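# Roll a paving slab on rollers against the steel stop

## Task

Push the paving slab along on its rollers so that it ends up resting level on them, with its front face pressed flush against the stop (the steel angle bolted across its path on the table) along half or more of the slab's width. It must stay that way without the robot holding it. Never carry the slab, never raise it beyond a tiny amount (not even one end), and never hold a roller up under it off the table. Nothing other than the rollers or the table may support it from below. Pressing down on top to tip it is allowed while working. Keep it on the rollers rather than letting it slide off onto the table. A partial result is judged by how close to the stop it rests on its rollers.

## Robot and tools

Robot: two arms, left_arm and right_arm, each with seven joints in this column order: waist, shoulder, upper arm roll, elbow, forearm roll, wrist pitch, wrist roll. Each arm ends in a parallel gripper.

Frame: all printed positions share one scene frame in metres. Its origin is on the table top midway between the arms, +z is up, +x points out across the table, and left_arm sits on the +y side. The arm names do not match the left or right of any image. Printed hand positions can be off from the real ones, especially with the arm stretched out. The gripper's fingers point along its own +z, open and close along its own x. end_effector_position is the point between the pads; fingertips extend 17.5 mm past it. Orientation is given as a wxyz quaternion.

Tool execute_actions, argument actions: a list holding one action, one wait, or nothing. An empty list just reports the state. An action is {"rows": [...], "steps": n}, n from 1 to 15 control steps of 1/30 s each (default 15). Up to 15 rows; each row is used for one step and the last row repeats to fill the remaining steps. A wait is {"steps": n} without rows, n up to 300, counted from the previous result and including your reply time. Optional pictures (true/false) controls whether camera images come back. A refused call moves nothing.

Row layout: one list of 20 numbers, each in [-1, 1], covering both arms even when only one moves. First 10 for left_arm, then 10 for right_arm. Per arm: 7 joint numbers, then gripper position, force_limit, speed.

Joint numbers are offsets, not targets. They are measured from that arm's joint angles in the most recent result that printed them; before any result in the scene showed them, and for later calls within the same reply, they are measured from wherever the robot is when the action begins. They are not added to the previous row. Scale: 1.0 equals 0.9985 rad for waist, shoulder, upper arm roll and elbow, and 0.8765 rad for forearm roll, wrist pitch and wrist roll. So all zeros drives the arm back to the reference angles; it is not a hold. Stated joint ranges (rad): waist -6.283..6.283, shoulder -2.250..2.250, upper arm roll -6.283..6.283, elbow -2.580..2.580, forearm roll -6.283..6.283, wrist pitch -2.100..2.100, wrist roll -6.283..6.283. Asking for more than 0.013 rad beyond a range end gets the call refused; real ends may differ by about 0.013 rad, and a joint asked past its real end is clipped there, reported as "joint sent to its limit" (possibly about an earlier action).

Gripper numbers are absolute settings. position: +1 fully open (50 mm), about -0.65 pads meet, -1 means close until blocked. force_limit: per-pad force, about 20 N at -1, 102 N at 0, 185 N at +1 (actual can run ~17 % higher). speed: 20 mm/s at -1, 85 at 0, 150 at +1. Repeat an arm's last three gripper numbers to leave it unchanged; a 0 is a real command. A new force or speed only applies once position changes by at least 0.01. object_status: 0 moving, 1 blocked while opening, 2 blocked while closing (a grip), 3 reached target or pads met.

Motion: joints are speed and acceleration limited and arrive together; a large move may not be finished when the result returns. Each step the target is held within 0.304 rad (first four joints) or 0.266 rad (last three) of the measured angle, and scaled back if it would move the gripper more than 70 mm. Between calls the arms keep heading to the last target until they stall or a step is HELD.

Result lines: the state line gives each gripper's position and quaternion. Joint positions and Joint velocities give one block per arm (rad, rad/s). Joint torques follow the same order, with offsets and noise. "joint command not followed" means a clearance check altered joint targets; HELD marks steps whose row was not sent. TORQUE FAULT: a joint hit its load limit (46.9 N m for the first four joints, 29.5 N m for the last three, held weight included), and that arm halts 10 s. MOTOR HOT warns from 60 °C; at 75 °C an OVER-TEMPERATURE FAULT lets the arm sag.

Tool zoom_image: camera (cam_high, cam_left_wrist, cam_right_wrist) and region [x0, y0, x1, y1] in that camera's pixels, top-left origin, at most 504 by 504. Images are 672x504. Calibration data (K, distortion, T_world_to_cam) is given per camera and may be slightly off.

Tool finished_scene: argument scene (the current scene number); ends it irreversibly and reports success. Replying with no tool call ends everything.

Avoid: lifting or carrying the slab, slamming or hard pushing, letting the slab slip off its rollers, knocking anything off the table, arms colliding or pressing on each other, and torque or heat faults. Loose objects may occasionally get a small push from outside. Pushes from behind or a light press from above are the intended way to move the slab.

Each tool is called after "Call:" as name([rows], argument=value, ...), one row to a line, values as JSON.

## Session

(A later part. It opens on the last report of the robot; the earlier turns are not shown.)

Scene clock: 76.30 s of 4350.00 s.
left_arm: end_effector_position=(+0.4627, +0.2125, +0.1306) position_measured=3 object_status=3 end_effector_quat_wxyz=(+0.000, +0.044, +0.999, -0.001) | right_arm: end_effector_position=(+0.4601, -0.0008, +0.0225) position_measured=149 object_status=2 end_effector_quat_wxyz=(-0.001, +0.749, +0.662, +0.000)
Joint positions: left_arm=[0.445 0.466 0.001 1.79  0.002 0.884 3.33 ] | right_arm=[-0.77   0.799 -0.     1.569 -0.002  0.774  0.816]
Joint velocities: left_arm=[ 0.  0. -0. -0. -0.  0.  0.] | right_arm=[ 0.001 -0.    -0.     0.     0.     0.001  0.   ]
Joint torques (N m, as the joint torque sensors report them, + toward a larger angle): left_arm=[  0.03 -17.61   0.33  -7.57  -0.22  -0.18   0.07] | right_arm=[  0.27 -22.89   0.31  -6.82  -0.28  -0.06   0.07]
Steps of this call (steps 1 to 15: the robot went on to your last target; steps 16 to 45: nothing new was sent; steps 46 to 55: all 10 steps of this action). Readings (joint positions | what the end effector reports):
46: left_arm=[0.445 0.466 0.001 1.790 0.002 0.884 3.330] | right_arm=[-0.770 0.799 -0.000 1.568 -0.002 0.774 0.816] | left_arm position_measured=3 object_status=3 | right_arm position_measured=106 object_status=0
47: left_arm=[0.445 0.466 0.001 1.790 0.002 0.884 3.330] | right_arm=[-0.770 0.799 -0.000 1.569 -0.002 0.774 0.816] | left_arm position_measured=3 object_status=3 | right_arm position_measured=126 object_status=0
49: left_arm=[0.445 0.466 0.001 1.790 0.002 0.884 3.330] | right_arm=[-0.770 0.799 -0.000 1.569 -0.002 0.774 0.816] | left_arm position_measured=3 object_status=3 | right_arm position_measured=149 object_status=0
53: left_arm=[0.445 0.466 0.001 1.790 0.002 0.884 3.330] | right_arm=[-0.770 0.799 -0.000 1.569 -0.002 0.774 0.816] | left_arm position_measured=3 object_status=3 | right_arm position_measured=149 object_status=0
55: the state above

Call:
execute_actions([
  {"rows":[[0,0,0,0,0,0,0,1,0,0,0,-0.159,0,-0.101,0,0.296,0,-1,-0.3,0.5]],"steps":12},
], pictures=false)

Call:
execute_actions([
  {"rows":[[0,0,0,0,0,0,0,1,0,0,0.33,-0.11,0,0.18,0,-0.08,0.41,-1,-0.3,0.5]],"steps":15},
], pictures=false)

Scene clock: 80.10 s of 4350.00 s.
left_arm: end_effector_position=(+0.4627, +0.2125, +0.1306) position_measured=3 object_status=3 end_effector_quat_wxyz=(+0.000, +0.044, +0.999, -0.001) | right_arm: end_effector_position=(+0.4605, -0.0005, +0.1287) position_measured=149 object_status=2 end_effector_quat_wxyz=(-0.001, +0.749, +0.662, -0.001)
Joint positions: left_arm=[0.445 0.466 0.001 1.79  0.002 0.884 3.33 ] | right_arm=[-0.77   0.644 -0.     1.467 -0.002  1.032  0.816]
Joint velocities: left_arm=[ 0.     0.    -0.    -0.001 -0.    -0.     0.001] | right_arm=[-0.    -0.016 -0.001  0.006  0.001  0.039  0.   ]
Joint torques (N m, as the joint torque sensors report them, + toward a larger angle): left_arm=[  0.39 -17.59   0.67  -7.61  -0.03   0.03   0.23] | right_arm=[ -0.05 -20.18  -0.14  -7.52   0.01  -0.52  -0.07]
Steps of this call (steps 1 to 15: the robot went on to your last target; steps 16 to 90: nothing new was sent; then 0.40 s passed at rest; steps 91 to 102: all 12 steps of this action). Readings (joint positions | what the end effector reports):
91: left_arm=[0.445 0.466 0.001 1.790 0.002 0.884 3.330] | right_arm=[-0.770 0.798 -0.000 1.568 -0.002 0.775 0.816] | left_arm position_measured=3 object_status=3 | right_arm position_measured=149 object_status=2
92: left_arm=[0.445 0.466 0.001 1.790 0.002 0.884 3.330] | right_arm=[-0.770 0.792 -0.001 1.566 -0.002 0.784 0.816] | left_arm position_measured=3 object_status=3 | right_arm position_measured=149 object_status=2
94: left_arm=[0.445 0.466 0.001 1.790 0.002 0.884 3.330] | right_arm=[-0.771 0.763 -0.001 1.550 -0.002 0.827 0.816] | left_arm position_measured=3 object_status=3 | right_arm position_measured=149 object_status=2
98: left_arm=[0.445 0.466 0.001 1.790 0.002 0.884 3.330] | right_arm=[-0.771 0.675 -0.000 1.490 -0.002 0.974 0.816] | left_arm position_measured=3 object_status=3 | right_arm position_measured=149 object_status=2
102: the state above

Scene clock: 80.60 s of 4350.00 s.
left_arm: end_effector_position=(+0.4627, +0.2124, +0.1306) position_measured=3 object_status=3 end_effector_quat_wxyz=(+0.000, +0.044, +0.999, -0.001) | right_arm: end_effector_position=(+0.4831, -0.1643, +0.1351) position_measured=149 object_status=2 end_effector_quat_wxyz=(+0.000, +0.740, +0.673, -0.001)
Joint positions: left_arm=[0.445 0.466 0.001 1.79  0.002 0.884 3.33 ] | right_arm=[-0.461  0.541  0.003  1.637 -0.     0.966  1.155]
Joint velocities: left_arm=[ 0.  0. -0. -0. -0.  0.  0.] | right_arm=[ 0.349 -0.107  0.025  0.215  0.008 -0.073  0.49 ]
Joint torques (N m, as the joint torque sensors report them, + toward a larger angle): left_arm=[  0.35 -17.25   0.25  -7.93   0.01  -0.16   0.16] | right_arm=[ -4.38 -19.9   -3.23  -9.14  -0.48   0.13  -0.2 ]
Steps of this call (steps 1 to 15: all 15 steps of this action). Readings (joint positions | what the end effector reports):
1: left_arm=[0.445 0.466 0.001 1.790 0.002 0.884 3.330] | right_arm=[-0.769 0.643 -0.001 1.468 -0.002 1.032 0.817] | left_arm position_measured=3 object_status=3 | right_arm position_measured=149 object_status=2
2: left_arm=[0.445 0.466 0.001 1.790 0.002 0.884 3.330] | right_arm=[-0.763 0.640 -0.003 1.471 -0.003 1.030 0.821] | left_arm position_measured=3 object_status=3 | right_arm position_measured=149 object_status=2
4: left_arm=[0.445 0.466 0.001 1.790 0.002 0.884 3.330] | right_arm=[-0.733 0.629 -0.005 1.488 -0.004 1.022 0.844] | left_arm position_measured=3 object_status=3 | right_arm position_measured=149 object_status=2
8: left_arm=[0.445 0.466 0.001 1.790 0.002 0.884 3.330] | right_arm=[-0.628 0.594 -0.002 1.544 -0.002 1.000 0.943] | left_arm position_measured=3 object_status=3 | right_arm position_measured=149 object_status=2
15: the state above

Call:
execute_actions([
  {"rows":[[0.28,0.147,0,-0.262,0,0.132,0.32,1,0,0,0.359,-0.121,-0.003,0.193,0,-0.086,0.432,-1,-0.3,0.5]],"steps":15},
], pictures=false)

Scene clock: 83.00 s of 4350.00 s.
left_arm: end_effector_position=(+0.4713, +0.0680, +0.1298) position_measured=3 object_status=3 end_effector_quat_wxyz=(+0.000, +0.041, +0.999, -0.003) | right_arm: end_effector_position=(+0.4438, -0.3232, +0.1397) position_measured=149 object_status=2 end_effector_quat_wxyz=(+0.000, +0.732, +0.681, -0.001)
Joint positions: left_arm=[0.716 0.608 0.004 1.532 0.003 0.998 3.608] | right_arm=[-0.123  0.428  0.003  1.821  0.001  0.894  1.515]
Joint velocities: left_arm=[ 0.071  0.029  0.011 -0.086  0.003  0.041  0.102] | right_arm=[ 0.331 -0.106  0.014  0.207  0.008 -0.074  0.456]
Joint torques (N m, as the joint torque sensors report them, + toward a larger angle): left_arm=[ -4.2  -21.78  -2.57  -7.2   -0.9    0.23  -0.08] | right_arm=[ -3.76 -17.55  -2.37  -8.5   -1.23  -0.17   0.17]
Steps of this call (steps 1 to 30: the robot went on to your last target; steps 31 to 57: nothing new was sent; steps 58 to 72: all 15 steps of this action). Readings (joint positions | what the end effector reports):
58: left_arm=[0.447 0.467 0.000 1.789 0.002 0.885 3.331] | right_arm=[-0.439 0.534 -0.001 1.647 -0.002 0.962 1.176] | left_arm position_measured=3 object_status=3 | right_arm position_measured=149 object_status=2
59: left_arm=[0.454 0.471 -0.001 1.784 0.001 0.887 3.335] | right_arm=[-0.433 0.531 -0.002 1.650 -0.003 0.960 1.180] | left_arm position_measured=3 object_status=3 | right_arm position_measured=149 object_status=2
61: left_arm=[0.484 0.487 -0.003 1.759 0.001 0.898 3.360] | right_arm=[-0.403 0.520 -0.004 1.666 -0.003 0.954 1.203] | left_arm position_measured=3 object_status=3 | right_arm position_measured=149 object_status=2
65: left_arm=[0.589 0.543 -0.001 1.660 0.001 0.941 3.466] | right_arm=[-0.293 0.483 -0.001 1.725 -0.002 0.930 1.304] | left_arm position_measured=3 object_status=3 | right_arm position_measured=149 object_status=2
72: the state above

Call:
execute_actions([
  {"rows":[[0.288,0.152,-0.004,-0.266,-0.003,0.133,0.321,1,0,0,0.021,-0.008,-0.003,0.009,0,-0.003,0.021,-1,-0.3,0.5]],"steps":15},
], pictures=false)

Call:
execute_actions([
  {"steps":8},
])

Scene clock: 85.07 s of 4350.00 s.
left_arm: end_effector_position=(+0.4203, -0.0839, +0.1222) position_measured=3 object_status=3 end_effector_quat_wxyz=(-0.001, +0.042, +0.999, -0.003) | right_arm: end_effector_position=(+0.4404, -0.3306, +0.1408) position_measured=149 object_status=2 end_effector_quat_wxyz=(+0.000, +0.732, +0.681, +0.000)
Joint positions: left_arm=[0.995 0.755 0.004 1.272 0.002 1.112 3.886] | right_arm=[-0.102  0.42  -0.     1.83   0.001  0.892  1.534]
Joint velocities: left_arm=[ 0.122  0.051  0.018 -0.131  0.004  0.064  0.154] | right_arm=[ 0.  0. -0.  0.  0.  0. -0.]
Joint torques (N m, as the joint torque sensors report them, + toward a larger angle): left_arm=[ -5.49 -24.87  -2.88  -7.96  -0.86   0.23   0.39] | right_arm=[  0.16 -17.19   0.04  -7.54  -0.02   0.2   -0.05]
Steps of this call (steps 1 to 30: the robot went on to your last target; steps 31 to 47: nothing new was sent; steps 48 to 62: all 15 steps of this action). Readings (joint positions | what the end effector reports):
48: left_arm=[0.726 0.614 0.000 1.528 0.002 1.000 3.611] | right_arm=[-0.103 0.420 -0.000 1.829 -0.000 0.891 1.533] | left_arm position_measured=3 object_status=3 | right_arm position_measured=149 object_status=2
49: left_arm=[0.733 0.618 -0.001 1.522 0.001 1.003 3.616] | right_arm=[-0.102 0.420 -0.000 1.830 0.000 0.891 1.534] | left_arm position_measured=3 object_status=3 | right_arm position_measured=149 object_status=2
51: left_arm=[0.762 0.634 -0.003 1.497 0.000 1.014 3.641] | right_arm=[-0.102 0.420 -0.000 1.830 0.001 0.892 1.534] | left_arm position_measured=3 object_status=3 | right_arm position_measured=149 object_status=2
55: left_arm=[0.863 0.688 -0.001 1.402 0.001 1.055 3.742] | right_arm=[-0.102 0.420 -0.000 1.830 0.001 0.892 1.534] | left_arm position_measured=3 object_status=3 | right_arm position_measured=149 object_status=2
62: the state above

Scene clock: 85.33 s of 4350.00 s.
left_arm: end_effector_position=(+0.4194, -0.0856, +0.1208) position_measured=3 object_status=3 end_effector_quat_wxyz=(+0.000, +0.043, +0.999, -0.001) | right_arm: end_effector_position=(+0.4404, -0.3306, +0.1408) position_measured=149 object_status=2 end_effector_quat_wxyz=(+0.000, +0.732, +0.681, +0.000)
Joint positions: left_arm=[1.002 0.759 0.    1.267 0.001 1.114 3.89 ] | right_arm=[-0.102  0.42  -0.     1.83   0.001  0.892  1.534]
Joint velocities: left_arm=[ 0.009  0.006  0.    -0.001  0.    -0.     0.001] | right_arm=[ 0.  0.  0. -0.  0. -0.  0.]
Joint torques (N m, as the joint torque sensors report them, + toward a larger angle): left_arm=[ -0.33 -24.02   0.49  -9.15  -0.18  -0.18   0.26] | right_arm=[  0.1  -17.19   0.29  -7.5   -0.01  -0.21   0.17]
Steps of this call (steps 1 to 8: the robot went on to your last target). Readings (joint positions | what the end effector reports):
1: left_arm=[0.997 0.756 0.004 1.269 0.002 1.113 3.889] | right_arm=[-0.102 0.420 -0.000 1.830 0.001 0.892 1.534] | left_arm position_measured=3 object_status=3 | right_arm position_measured=149 object_status=2
2: left_arm=[0.998 0.756 0.003 1.268 0.001 1.114 3.890] | right_arm=[-0.102 0.420 -0.000 1.830 0.001 0.892 1.534] | left_arm position_measured=3 object_status=3 | right_arm position_measured=149 object_status=2
4: left_arm=[1.000 0.758 0.000 1.267 0.001 1.114 3.890] | right_arm=[-0.102 0.420 -0.000 1.830 0.001 0.892 1.534] | left_arm position_measured=3 object_status=3 | right_arm position_measured=149 object_status=2
8: the state above
camera_calibration (this result's frames):
cam_left_wrist: T_world_to_cam=[[-0.99676, 0.080338, -0.00384487, 0.427264], [0.0800467, 0.995538, 0.0499724, 0.0716418], [0.00784239, 0.0495027, -0.998743, 0.28844], [0, 0, 0, 1]] pos_world=[0.417883, -0.119926, 0.28614]
cam_right_wrist: T_world_to_cam=[[0.0635552, 0.997865, 0.0150097, 0.293934], [0.997577, -0.0630961, -0.0292989, -0.413612], [-0.0282893, 0.0168354, -0.999458, 0.319827], [0, 0, 0, 1]] pos_world=[0.402977, -0.324788, 0.303123]

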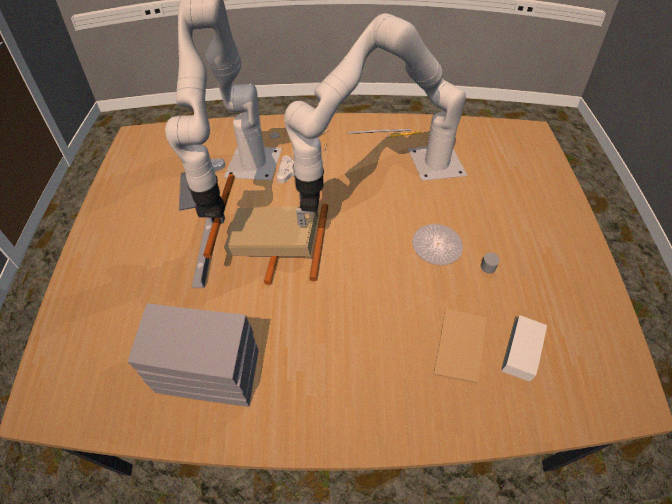

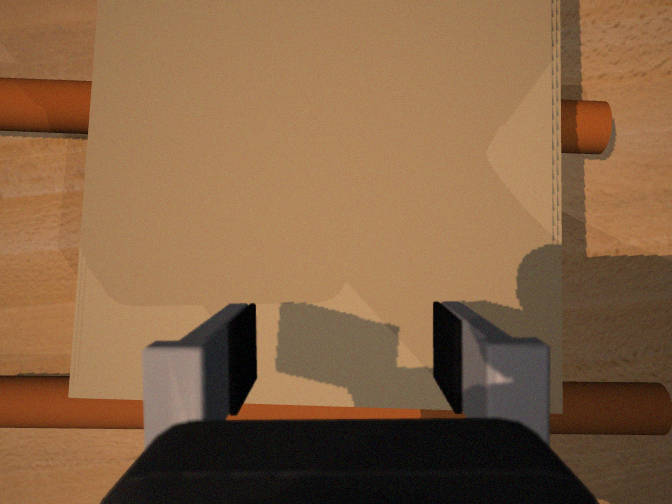

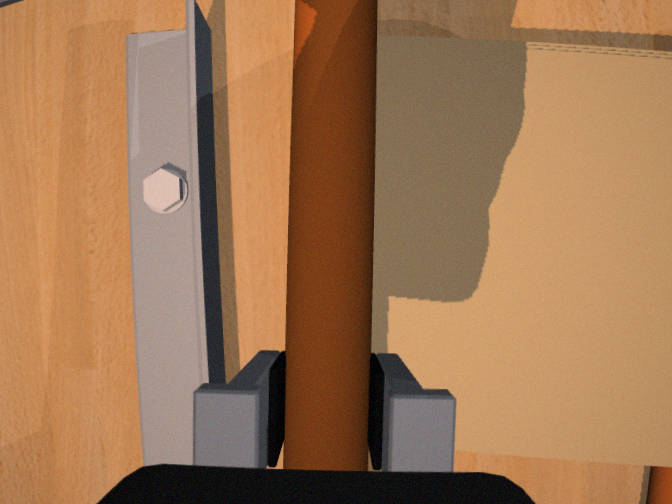

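Call:
execute_actions(actions=[])

Scene clock: 91.03 s of 4350.00 s.
left_arm: end_effector_position=(+0.4189, -0.0859, +0.1205) position_measured=3 object_status=3 end_effector_quat_wxyz=(+0.000, +0.043, +0.999, -0.000) | right_arm: end_effector_position=(+0.4404, -0.3306, +0.1408) position_measured=149 object_status=2 end_effector_quat_wxyz=(+0.000, +0.732, +0.681, +0.000)
Joint positions: left_arm=[1.003 0.76  0.    1.267 0.001 1.114 3.89 ] | right_arm=[-0.102  0.42  -0.     1.83   0.001  0.892  1.534]
Joint velocities: left_arm=[-0.     0.     0.    -0.001 -0.     0.002  0.   ] | right_arm=[-0.  0. -0. -0.  0. -0. -0.]
Joint torques (N m, as the joint torque sensors report them, + toward a larger angle): left_arm=[  0.17 -24.04   0.4   -8.77  -0.24  -0.28   0.07] | right_arm=[  0.19 -17.53  -0.06  -7.72   0.03   0.13  -0.06]
Steps of this call (steps 1 to 15: the robot went on to your last target; steps 16 to 90: nothing new was sent; then 2.70 s passed at rest). Readings (joint positions | what the end effector reports):
1: left_arm=[1.003 0.760 0.000 1.267 0.001 1.114 3.890] | right_arm=[-0.102 0.420 -0.000 1.830 0.001 0.892 1.534] | left_arm position_measured=3 object_status=3 | right_arm position_measured=149 object_status=2
2: left_arm=[1.003 0.760 0.000 1.267 0.001 1.114 3.890] | right_arm=[-0.102 0.420 -0.000 1.830 0.001 0.892 1.534] | left_arm position_measured=3 object_status=3 | right_arm position_measured=149 object_status=2
4: left_arm=[1.003 0.760 0.000 1.267 0.001 1.114 3.890] | right_arm=[-0.102 0.420 -0.000 1.830 0.001 0.892 1.534] | left_arm position_measured=3 object_status=3 | right_arm position_measured=149 object_status=2
8: left_arm=[1.003 0.760 0.000 1.267 0.001 1.114 3.890] | right_arm=[-0.102 0.420 -0.000 1.830 0.001 0.892 1.534] | left_arm position_measured=3 object_status=3 | right_arm position_measured=149 object_status=2
90: the state above
All arms were judged still, so your last target was given up. Only a new action makes them travel on or press farther. Fingers that are still opening or closing keep moving.
camera_calibration (this result's frames):
cam_left_wrist: T_world_to_cam=[[-0.996691, 0.0812125, -0.00352024, 0.426863], [0.0809333, 0.995447, 0.0503532, 0.0715333], [0.00759352, 0.0499016, -0.998725, 0.288271], [0, 0, 0, 1]] pos_world=[0.417472, -0.120259, 0.285805]
cam_right_wrist: T_world_to_cam=[[0.0635554, 0.997865, 0.0150098, 0.293934], [0.997577, -0.0630963, -0.0292987, -0.413612], [-0.0282891, 0.0168356, -0.999458, 0.319827], [0, 0, 0, 1]] pos_world=[0.402977, -0.324788, 0.303123]

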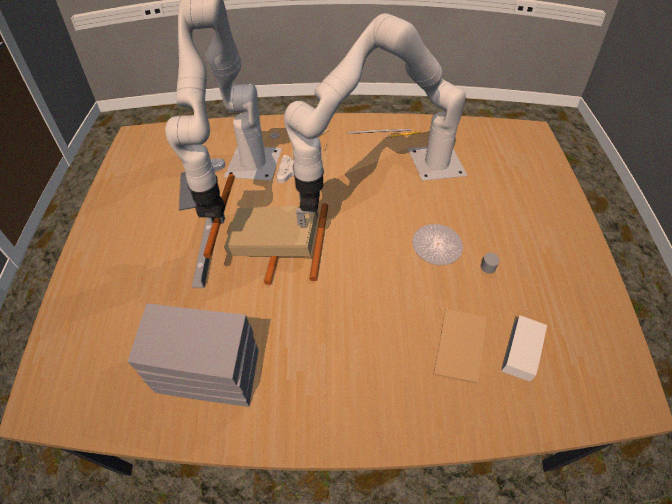

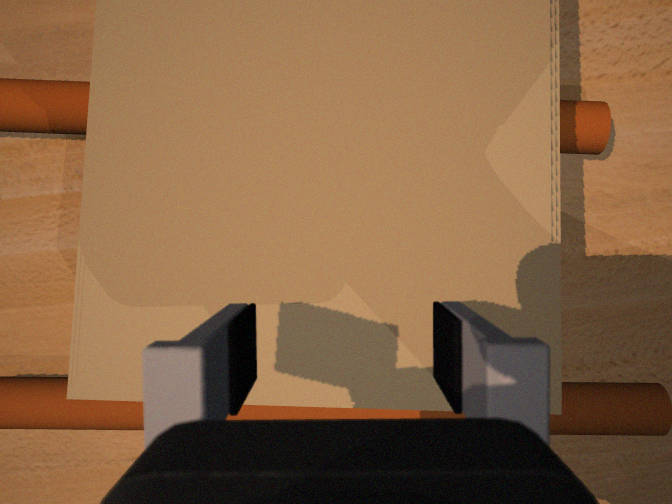

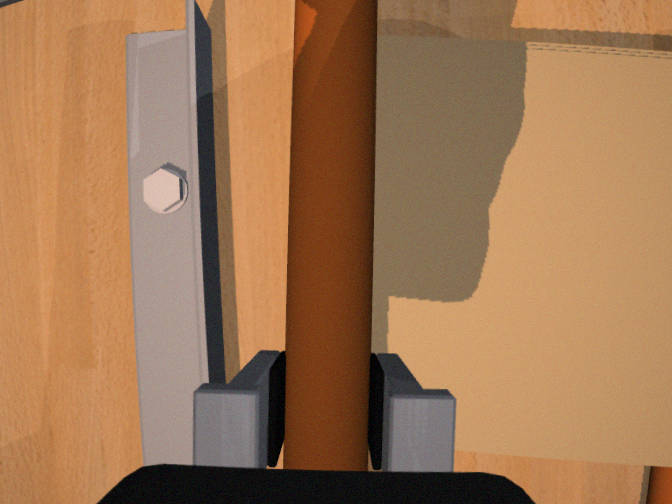

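Call:
execute_actions([
  {"rows":[[0,0.022,0,0.021,0,-0.048,0,1,0,0,0,0,0,0,0,0,0,-1,-0.3,0.5],[0,0.044,0,0.043,0,-0.097,0,1,0,0,0,0,0,0,0,0,0,-1,-0.3,0.5]],"steps":15},
])

Scene clock: 99.37 s of 4350.00 s.
left_arm: end_effector_position=(+0.4191, -0.0903, +0.0900) position_measured=3 object_status=3 end_effector_quat_wxyz=(+0.003, +0.044, +0.999, -0.006) | right_arm: end_effector_position=(+0.4404, -0.3306, +0.1408) position_measured=149 object_status=2 end_effector_quat_wxyz=(+0.000, +0.732, +0.681, +0.000)
Joint positions: left_arm=[1.005 0.795 0.002 1.305 0.003 1.029 3.89 ] | right_arm=[-0.102  0.42  -0.     1.83   0.001  0.892  1.534]
Joint velocities: left_arm=[-0.001 -0.003 -0.004  0.004 -0.004  0.007 -0.001] | right_arm=[-0.    -0.     0.001  0.     0.    -0.     0.   ]
Joint torques (N m, as the joint torque sensors report them, + toward a larger angle): left_arm=[ -0.87 -16.91  -0.87  -4.87  -0.97  -0.14  -0.13] | right_arm=[ -0.28 -17.39   0.1   -7.69  -0.06  -0.19   0.06]
Steps of this call (steps 1 to 90: nothing new was sent; then 4.83 s passed at rest; steps 91 to 105: all 15 steps of this action). Readings (joint positions | what the end effector reports):
91: left_arm=[1.003 0.761 0.000 1.267 0.001 1.113 3.890] | right_arm=[-0.102 0.420 -0.000 1.830 0.001 0.892 1.534] | left_arm position_measured=3 object_status=3 | right_arm position_measured=149 object_status=2
92: left_arm=[1.003 0.766 0.000 1.272 0.001 1.103 3.890] | right_arm=[-0.102 0.420 -0.000 1.830 0.001 0.892 1.534] | left_arm position_measured=3 object_status=3 | right_arm position_measured=149 object_status=2
94: left_arm=[1.003 0.788 0.000 1.293 0.000 1.060 3.890] | right_arm=[-0.102 0.420 -0.000 1.830 0.001 0.892 1.534] | left_arm position_measured=3 object_status=3 | right_arm position_measured=149 object_status=2
98: left_arm=[1.003 0.800 0.000 1.308 0.001 1.030 3.890] | right_arm=[-0.102 0.420 -0.000 1.830 0.001 0.892 1.534] | left_arm position_measured=3 object_status=3 | right_arm position_measured=149 object_status=2
105: the state above
camera_calibration (this result's frames):
cam_left_wrist: T_world_to_cam=[[-0.996492, 0.0831262, -0.00969566, 0.427933], [0.0826797, 0.995781, 0.0397934, 0.0777073], [0.0129626, 0.0388522, -0.999161, 0.254845], [0, 0, 0, 1]] pos_world=[0.416703, -0.122853, 0.255688]
cam_right_wrist: T_world_to_cam=[[0.0635574, 0.997865, 0.01501, 0.293933], [0.997577, -0.0630984, -0.0292948, -0.413616], [-0.0282852, 0.0168355, -0.999458, 0.319826], [0, 0, 0, 1]] pos_world=[0.402978, -0.324789, 0.303124]

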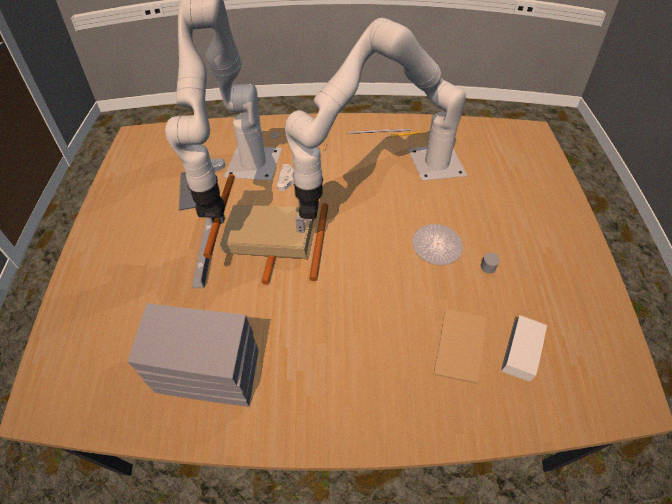

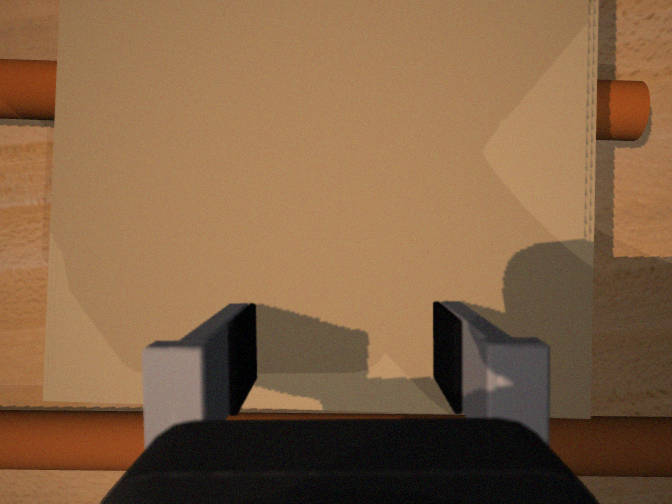

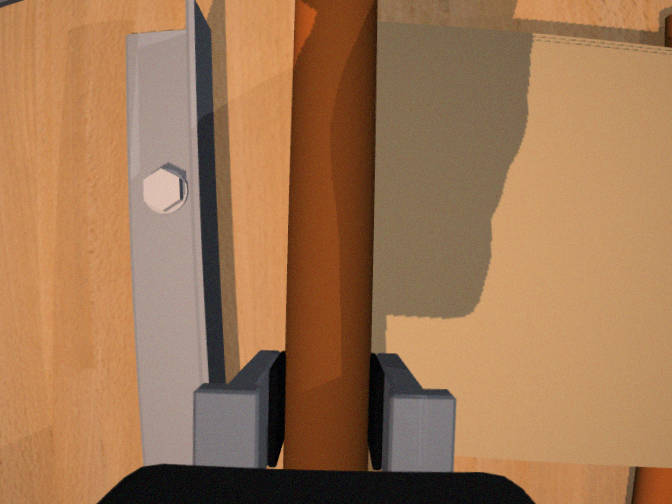

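Call:
execute_actions([
  {"rows":[[-0.002,0.012,-0.002,0.008,-0.003,-0.008,0,1,0,0,0,0,0,0,0,0,0,-1,-0.3,0.5],[-0.002,0.012,-0.002,0.008,-0.003,-0.008,0,1,0,0,0,0,0,0,0,0,0,-1,-0.3,0.5],[-0.002,0.012,-0.002,0.008,-0.003,-0.008,0,1,0,0,0,0,0,0,0,0,0,-1,-0.3,0.5],[-0.002,0.0165,-0.002,0.011,-0.003,-0.016,0,1,0,0,0,0,0,0,0,0,0,-1,-0.3,0.5]],"steps":12},
])

Scene clock: 103.43 s of 4350.00 s.
left_arm: end_effector_position=(+0.4194, -0.0886, +0.0836) position_measured=3 object_status=3 end_effector_quat_wxyz=(+0.003, +0.044, +0.999, -0.004) | right_arm: end_effector_position=(+0.4404, -0.3306, +0.1408) position_measured=149 object_status=2 end_effector_quat_wxyz=(+0.000, +0.732, +0.681, +0.000)
Joint positions: left_arm=[1.004 0.803 0.002 1.313 0.001 1.016 3.89 ] | right_arm=[-0.102  0.42  -0.     1.83   0.001  0.892  1.534]
Joint velocities: left_arm=[-0.     0.    -0.     0.001 -0.001 -0.001 -0.001] | right_arm=[ 0.     0.    -0.    -0.     0.    -0.001 -0.   ]
Joint torques (N m, as the joint torque sensors report them, + toward a larger angle): left_arm=[ -0.57 -17.19  -0.34  -5.99  -0.77  -0.98   0.19] | right_arm=[ -0.05 -17.19   0.11  -7.83   0.11   0.01   0.09]
Steps of this call (steps 1 to 15: the robot went on to your last target; steps 16 to 90: nothing new was sent; then 0.67 s passed at rest; steps 91 to 102: all 12 steps of this action). Readings (joint positions | what the end effector reports):
91: left_arm=[1.005 0.796 0.002 1.306 0.002 1.028 3.890] | right_arm=[-0.102 0.420 -0.000 1.830 0.001 0.892 1.534] | left_arm position_measured=3 object_status=3 | right_arm position_measured=149 object_status=2
92: left_arm=[1.004 0.797 0.002 1.307 0.002 1.026 3.890] | right_arm=[-0.102 0.420 -0.000 1.830 0.001 0.892 1.534] | left_arm position_measured=3 object_status=3 | right_arm position_measured=149 object_status=2
94: left_arm=[1.004 0.799 0.002 1.310 0.002 1.022 3.890] | right_arm=[-0.102 0.420 -0.000 1.830 0.001 0.892 1.534] | left_arm position_measured=3 object_status=3 | right_arm position_measured=149 object_status=2
98: left_arm=[1.004 0.803 0.002 1.313 0.001 1.016 3.890] | right_arm=[-0.102 0.420 -0.000 1.830 0.001 0.892 1.534] | left_arm position_measured=3 object_status=3 | right_arm position_measured=149 object_status=2
102: the state above
camera_calibration (this result's frames):
cam_left_wrist: T_world_to_cam=[[-0.996562, 0.0823726, -0.00887789, 0.427895], [0.0819241, 0.995727, 0.0426063, 0.0763694], [0.0123496, 0.0417325, -0.999052, 0.248839], [0, 0, 0, 1]] pos_world=[0.417094, -0.121675, 0.249149]
cam_right_wrist: T_world_to_cam=[[0.0635592, 0.997865, 0.0150101, 0.293933], [0.997577, -0.0631003, -0.0292908, -0.413619], [-0.0282812, 0.0168355, -0.999458, 0.319824], [0, 0, 0, 1]] pos_world=[0.40298, -0.324789, 0.303124]

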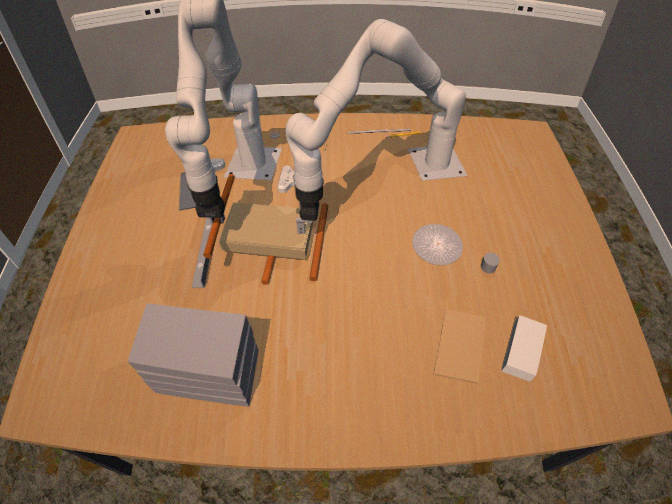

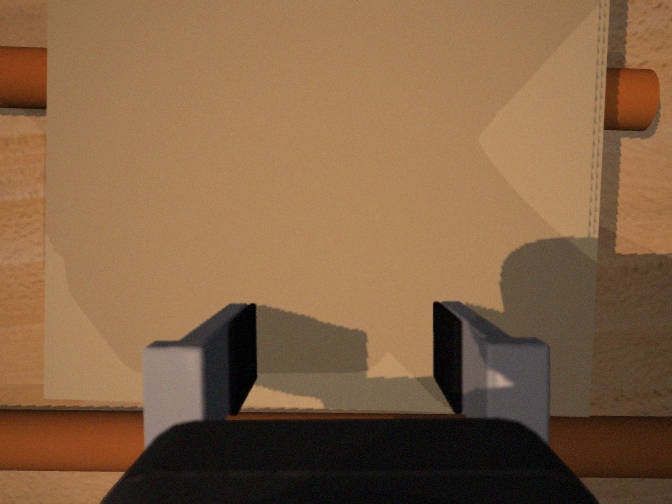

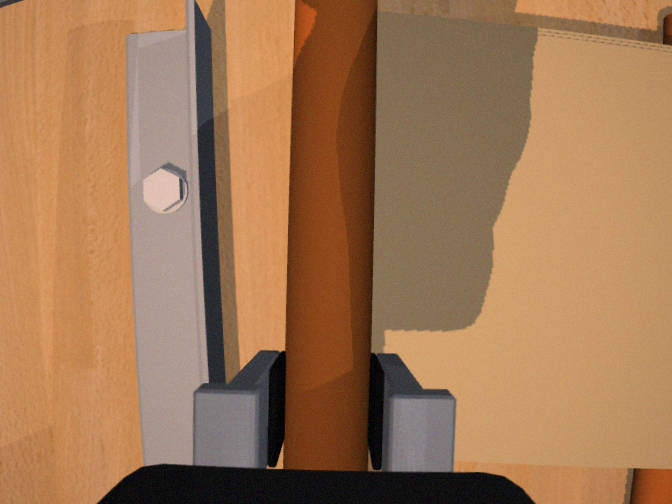

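Call:
zoom_image(camera="cam_high", region=[180, 160, 360, 295])

Region (180, 160, 360, 295) of cam_high's 672x504 image, scaled by 2.800, with more detail than that image has; it fills the top 378 rows of this view, and the rest is white.

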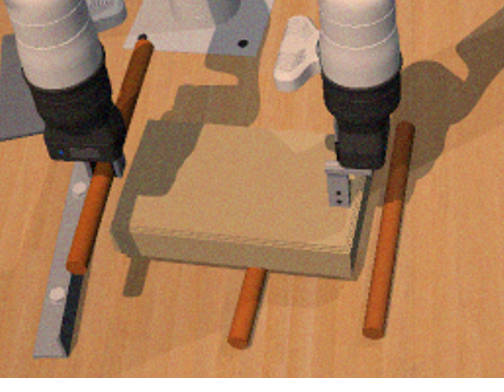

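Call:
execute_actions([
  {"rows":[[-0.003,0.006,-0.002,0.008,-0.001,-0.004,-0.002,1,0,0,0,0,0,0,0,0,0,-1,-0.3,0.5],[-0.005,0.003,-0.002,0.012,-0.001,-0.006,-0.004,1,0,0,0,0,0,0,0,0,0,-1,-0.3,0.5],[-0.006,0.001,-0.002,0.017,-0.001,-0.009,-0.006,1,0,0,0,0,0,0,0,0,0,-1,-0.3,0.5],[-0.008,-0.002,-0.002,0.022,-0.001,-0.011,-0.008,1,0,0,0,0,0,0,0,0,0,-1,-0.3,0.5],[-0.010,-0.004,-0.002,0.027,-0.001,-0.013,-0.010,1,0,0,0,0,0,0,0,0,0,-1,-0.3,0.5],[-0.012,-0.007,-0.002,0.031,-0.001,-0.016,-0.013,1,0,0,0,0,0,0,0,0,0,-1,-0.3,0.5],[-0.014,-0.010,-0.002,0.036,-0.001,-0.018,-0.015,1,0,0,0,0,0,0,0,0,0,-1,-0.3,0.5],[-0.016,-0.012,-0.002,0.041,-0.001,-0.021,-0.017,1,0,0,0,0,0,0,0,0,0,-1,-0.3,0.5],[-0.017,-0.015,-0.002,0.045,-0.001,-0.023,-0.019,1,0,0,0,0,0,0,0,0,0,-1,-0.3,0.5],[-0.019,-0.017,-0.002,0.050,-0.001,-0.026,-0.021,1,0,0,0,0,0,0,0,0,0,-1,-0.3,0.5]],"steps":15},
])

Scene clock: 118.70 s of 4350.00 s.
left_arm: end_effector_position=(+0.4215, -0.0718, +0.0838) position_measured=3 object_status=3 end_effector_quat_wxyz=(+0.003, +0.043, +0.999, -0.002) | right_arm: end_effector_position=(+0.4404, -0.3306, +0.1408) position_measured=149 object_status=2 end_effector_quat_wxyz=(+0.000, +0.732, +0.681, +0.000)
Joint positions: left_arm=[ 0.984  0.78  -0.001  1.36   0.     0.994  3.871] | right_arm=[-0.102  0.42  -0.     1.83   0.001  0.892  1.534]
Joint velocities: left_arm=[-0.005 -0.006  0.008  0.002  0.009 -0.007 -0.   ] | right_arm=[ 0.    -0.     0.001  0.     0.    -0.     0.   ]
Joint torques (N m, as the joint torque sensors report them, + toward a larger angle): left_arm=[  0.7  -18.71   1.09  -6.5   -0.01  -0.52   0.12] | right_arm=[  0.12 -17.5    0.05  -7.75  -0.12  -0.06   0.11]
Steps of this call (steps 1 to 15: the robot went on to your last target; steps 16 to 90: nothing new was sent; then 11.77 s passed at rest; steps 91 to 105: all 15 steps of this action). Readings (joint positions | what the end effector reports):
91: left_arm=[1.003 0.802 0.002 1.314 0.002 1.016 3.890] | right_arm=[-0.102 0.420 -0.000 1.830 0.001 0.892 1.534] | left_arm position_measured=3 object_status=3 | right_arm position_measured=149 object_status=2
92: left_arm=[1.002 0.800 0.002 1.316 0.002 1.014 3.889] | right_arm=[-0.102 0.420 -0.000 1.830 0.001 0.892 1.534] | left_arm position_measured=3 object_status=3 | right_arm position_measured=149 object_status=2
94: left_arm=[1.000 0.796 0.002 1.323 0.002 1.010 3.886] | right_arm=[-0.102 0.420 -0.000 1.830 0.001 0.892 1.534] | left_arm position_measured=3 object_status=3 | right_arm position_measured=149 object_status=2
98: left_arm=[0.992 0.786 0.001 1.342 0.002 1.002 3.878] | right_arm=[-0.102 0.420 -0.000 1.830 0.001 0.892 1.534] | left_arm position_measured=3 object_status=3 | right_arm position_measured=149 object_status=2
105: the state above
camera_calibration (this result's frames):
cam_left_wrist: T_world_to_cam=[[-0.996749, 0.0800055, -0.00950131, 0.428615], [0.0794823, 0.995752, 0.0464881, 0.0600909], [0.0131803, 0.0455818, -0.998874, 0.248179], [0, 0, 0, 1]] pos_world=[0.419174, -0.10544, 0.249178]
cam_right_wrist: T_world_to_cam=[[0.0635609, 0.997865, 0.0150104, 0.293932], [0.997577, -0.063102, -0.029287, -0.413622], [-0.0282773, 0.0168356, -0.999458, 0.319823], [0, 0, 0, 1]] pos_world=[0.402981, -0.324789, 0.303124]

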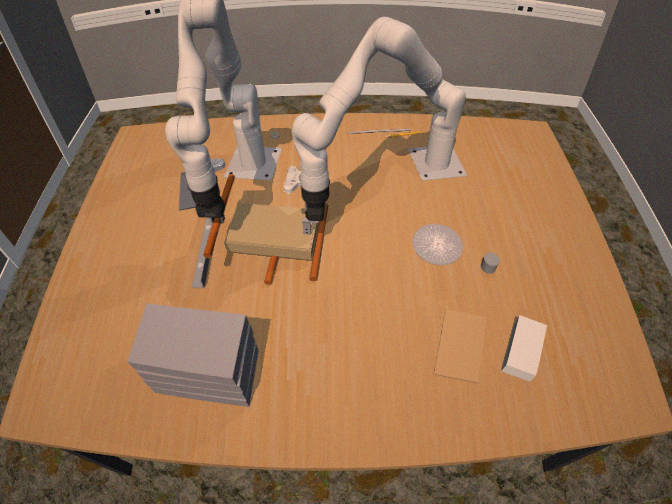

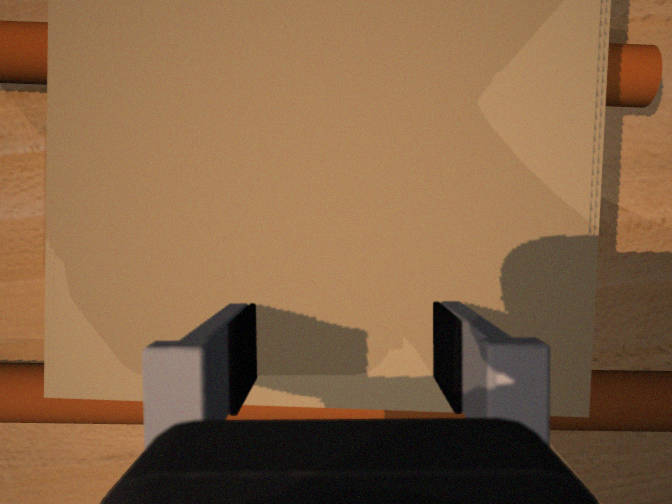

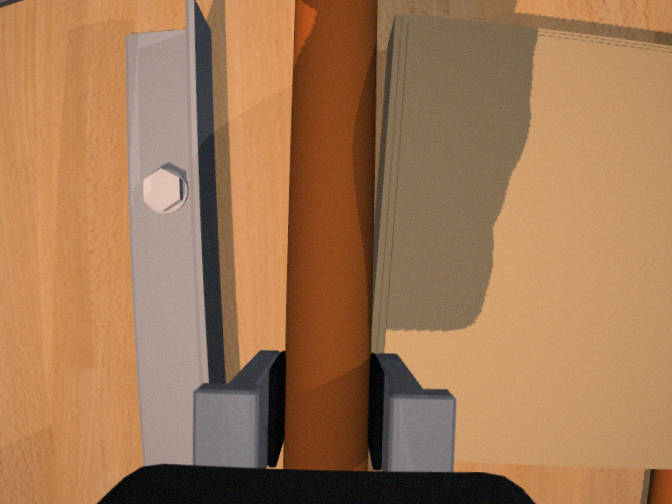

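Call:
execute_actions([
  {"rows":[[-0.001,0.003,0.001,0.008,0,-0.003,-0.002,1,0,0,0,0,0,0,0,0,0,-1,-0.3,0.5],[-0.003,0.001,0.001,0.013,0,-0.006,-0.004,1,0,0,0,0,0,0,0,0,0,-1,-0.3,0.5],[-0.005,-0.002,0.001,0.017,0,-0.008,-0.006,1,0,0,0,0,0,0,0,0,0,-1,-0.3,0.5],[-0.006,-0.004,0.001,0.022,0,-0.011,-0.008,1,0,0,0,0,0,0,0,0,0,-1,-0.3,0.5],[-0.008,-0.007,0.001,0.027,0,-0.013,-0.010,1,0,0,0,0,0,0,0,0,0,-1,-0.3,0.5],[-0.010,-0.010,0.001,0.032,0,-0.016,-0.012,1,0,0,0,0,0,0,0,0,0,-1,-0.3,0.5],[-0.012,-0.012,0.001,0.036,0,-0.018,-0.014,1,0,0,0,0,0,0,0,0,0,-1,-0.3,0.5],[-0.014,-0.015,0.001,0.041,0,-0.021,-0.016,1,0,0,0,0,0,0,0,0,0,-1,-0.3,0.5],[-0.016,-0.017,0.001,0.046,0,-0.023,-0.018,1,0,0,0,0,0,0,0,0,0,-1,-0.3,0.5],[-0.0174,-0.020,0.001,0.0505,0,-0.026,-0.0205,1,0,0,0,0,0,0,0,0,0,-1,-0.3,0.5]],"steps":15},
])

Scene clock: 123.53 s of 4350.00 s.
left_arm: end_effector_position=(+0.4217, -0.0562, +0.0846) position_measured=3 object_status=3 end_effector_quat_wxyz=(+0.003, +0.043, +0.999, -0.002) | right_arm: end_effector_position=(+0.4404, -0.3306, +0.1408) position_measured=149 object_status=2 end_effector_quat_wxyz=(+0.000, +0.732, +0.681, +0.000)
Joint positions: left_arm=[ 0.966  0.756 -0.002  1.408 -0.001  0.971  3.853] | right_arm=[-0.102  0.42  -0.     1.83   0.001  0.892  1.534]
Joint velocities: left_arm=[-0.003 -0.002  0.007  0.004  0.008 -0.014  0.001] | right_arm=[ 0. -0. -0. -0.  0.  0.  0.]
Joint torques (N m, as the joint torque sensors report them, + toward a larger angle): left_arm=[  0.6  -20.03   0.95  -6.11   0.22   0.12   0.29] | right_arm=[ -0.14 -17.17  -0.29  -7.61  -0.1    0.04   0.14]
Steps of this call (steps 1 to 15: the robot went on to your last target; steps 16 to 90: nothing new was sent; then 1.33 s passed at rest; steps 91 to 105: all 15 steps of this action). Readings (joint positions | what the end effector reports):
91: left_arm=[0.984 0.779 -0.000 1.361 0.001 0.993 3.871] | right_arm=[-0.102 0.420 -0.000 1.830 0.001 0.892 1.534] | left_arm position_measured=3 object_status=3 | right_arm position_measured=149 object_status=2
92: left_arm=[0.983 0.777 0.000 1.363 0.001 0.991 3.870] | right_arm=[-0.102 0.420 -0.000 1.830 0.001 0.892 1.534] | left_arm position_measured=3 object_status=3 | right_arm position_measured=149 object_status=2
94: left_arm=[0.980 0.773 0.000 1.370 0.001 0.987 3.867] | right_arm=[-0.102 0.420 -0.000 1.830 0.001 0.892 1.534] | left_arm position_measured=3 object_status=3 | right_arm position_measured=149 object_status=2
98: left_arm=[0.973 0.764 -0.001 1.389 -0.000 0.978 3.860] | right_arm=[-0.102 0.420 -0.000 1.830 0.001 0.892 1.534] | left_arm position_measured=3 object_status=3 | right_arm position_measured=149 object_status=2
105: the state above
camera_calibration (this result's frames):
cam_left_wrist: T_world_to_cam=[[-0.996777, 0.0796036, -0.00992788, 0.427577], [0.0790428, 0.995722, 0.0478463, 0.0446423], [0.0136941, 0.0469073, -0.998805, 0.248175], [0, 0, 0, 1]] pos_world=[0.419271, -0.0901292, 0.249988]
cam_right_wrist: T_world_to_cam=[[0.0635626, 0.997865, 0.0150107, 0.293931], [0.997577, -0.0631038, -0.0292829, -0.413625], [-0.0282731, 0.0168356, -0.999458, 0.319821], [0, 0, 0, 1]] pos_world=[0.402983, -0.324789, 0.303124]

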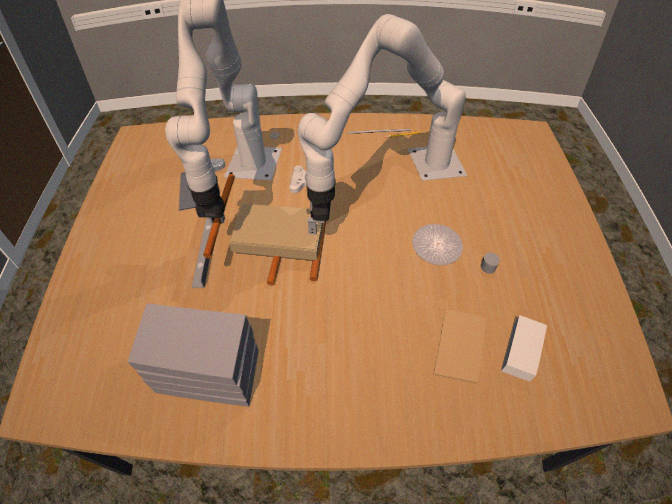

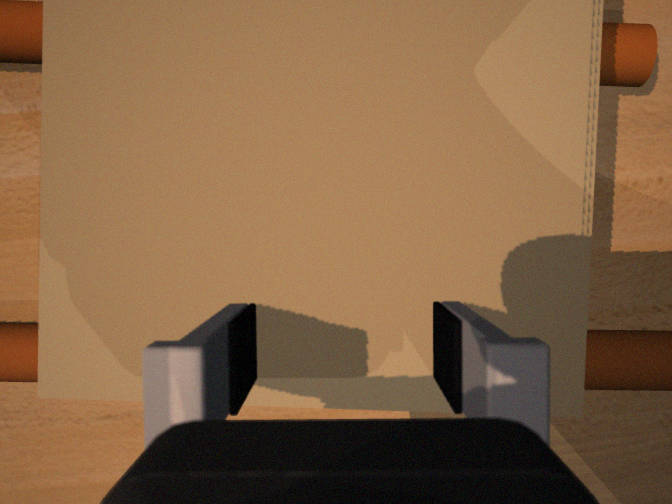

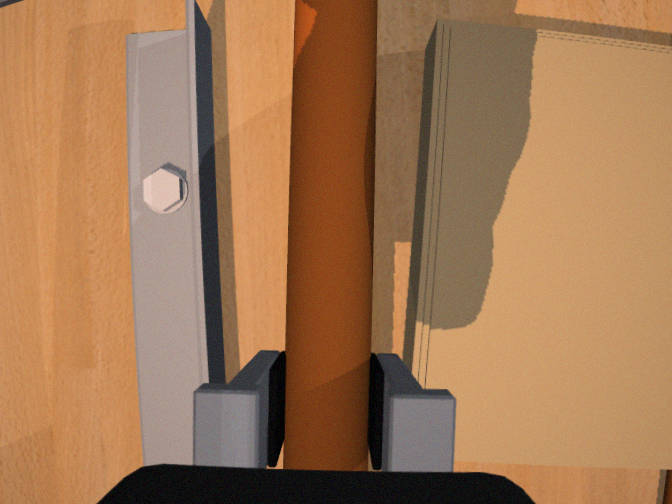

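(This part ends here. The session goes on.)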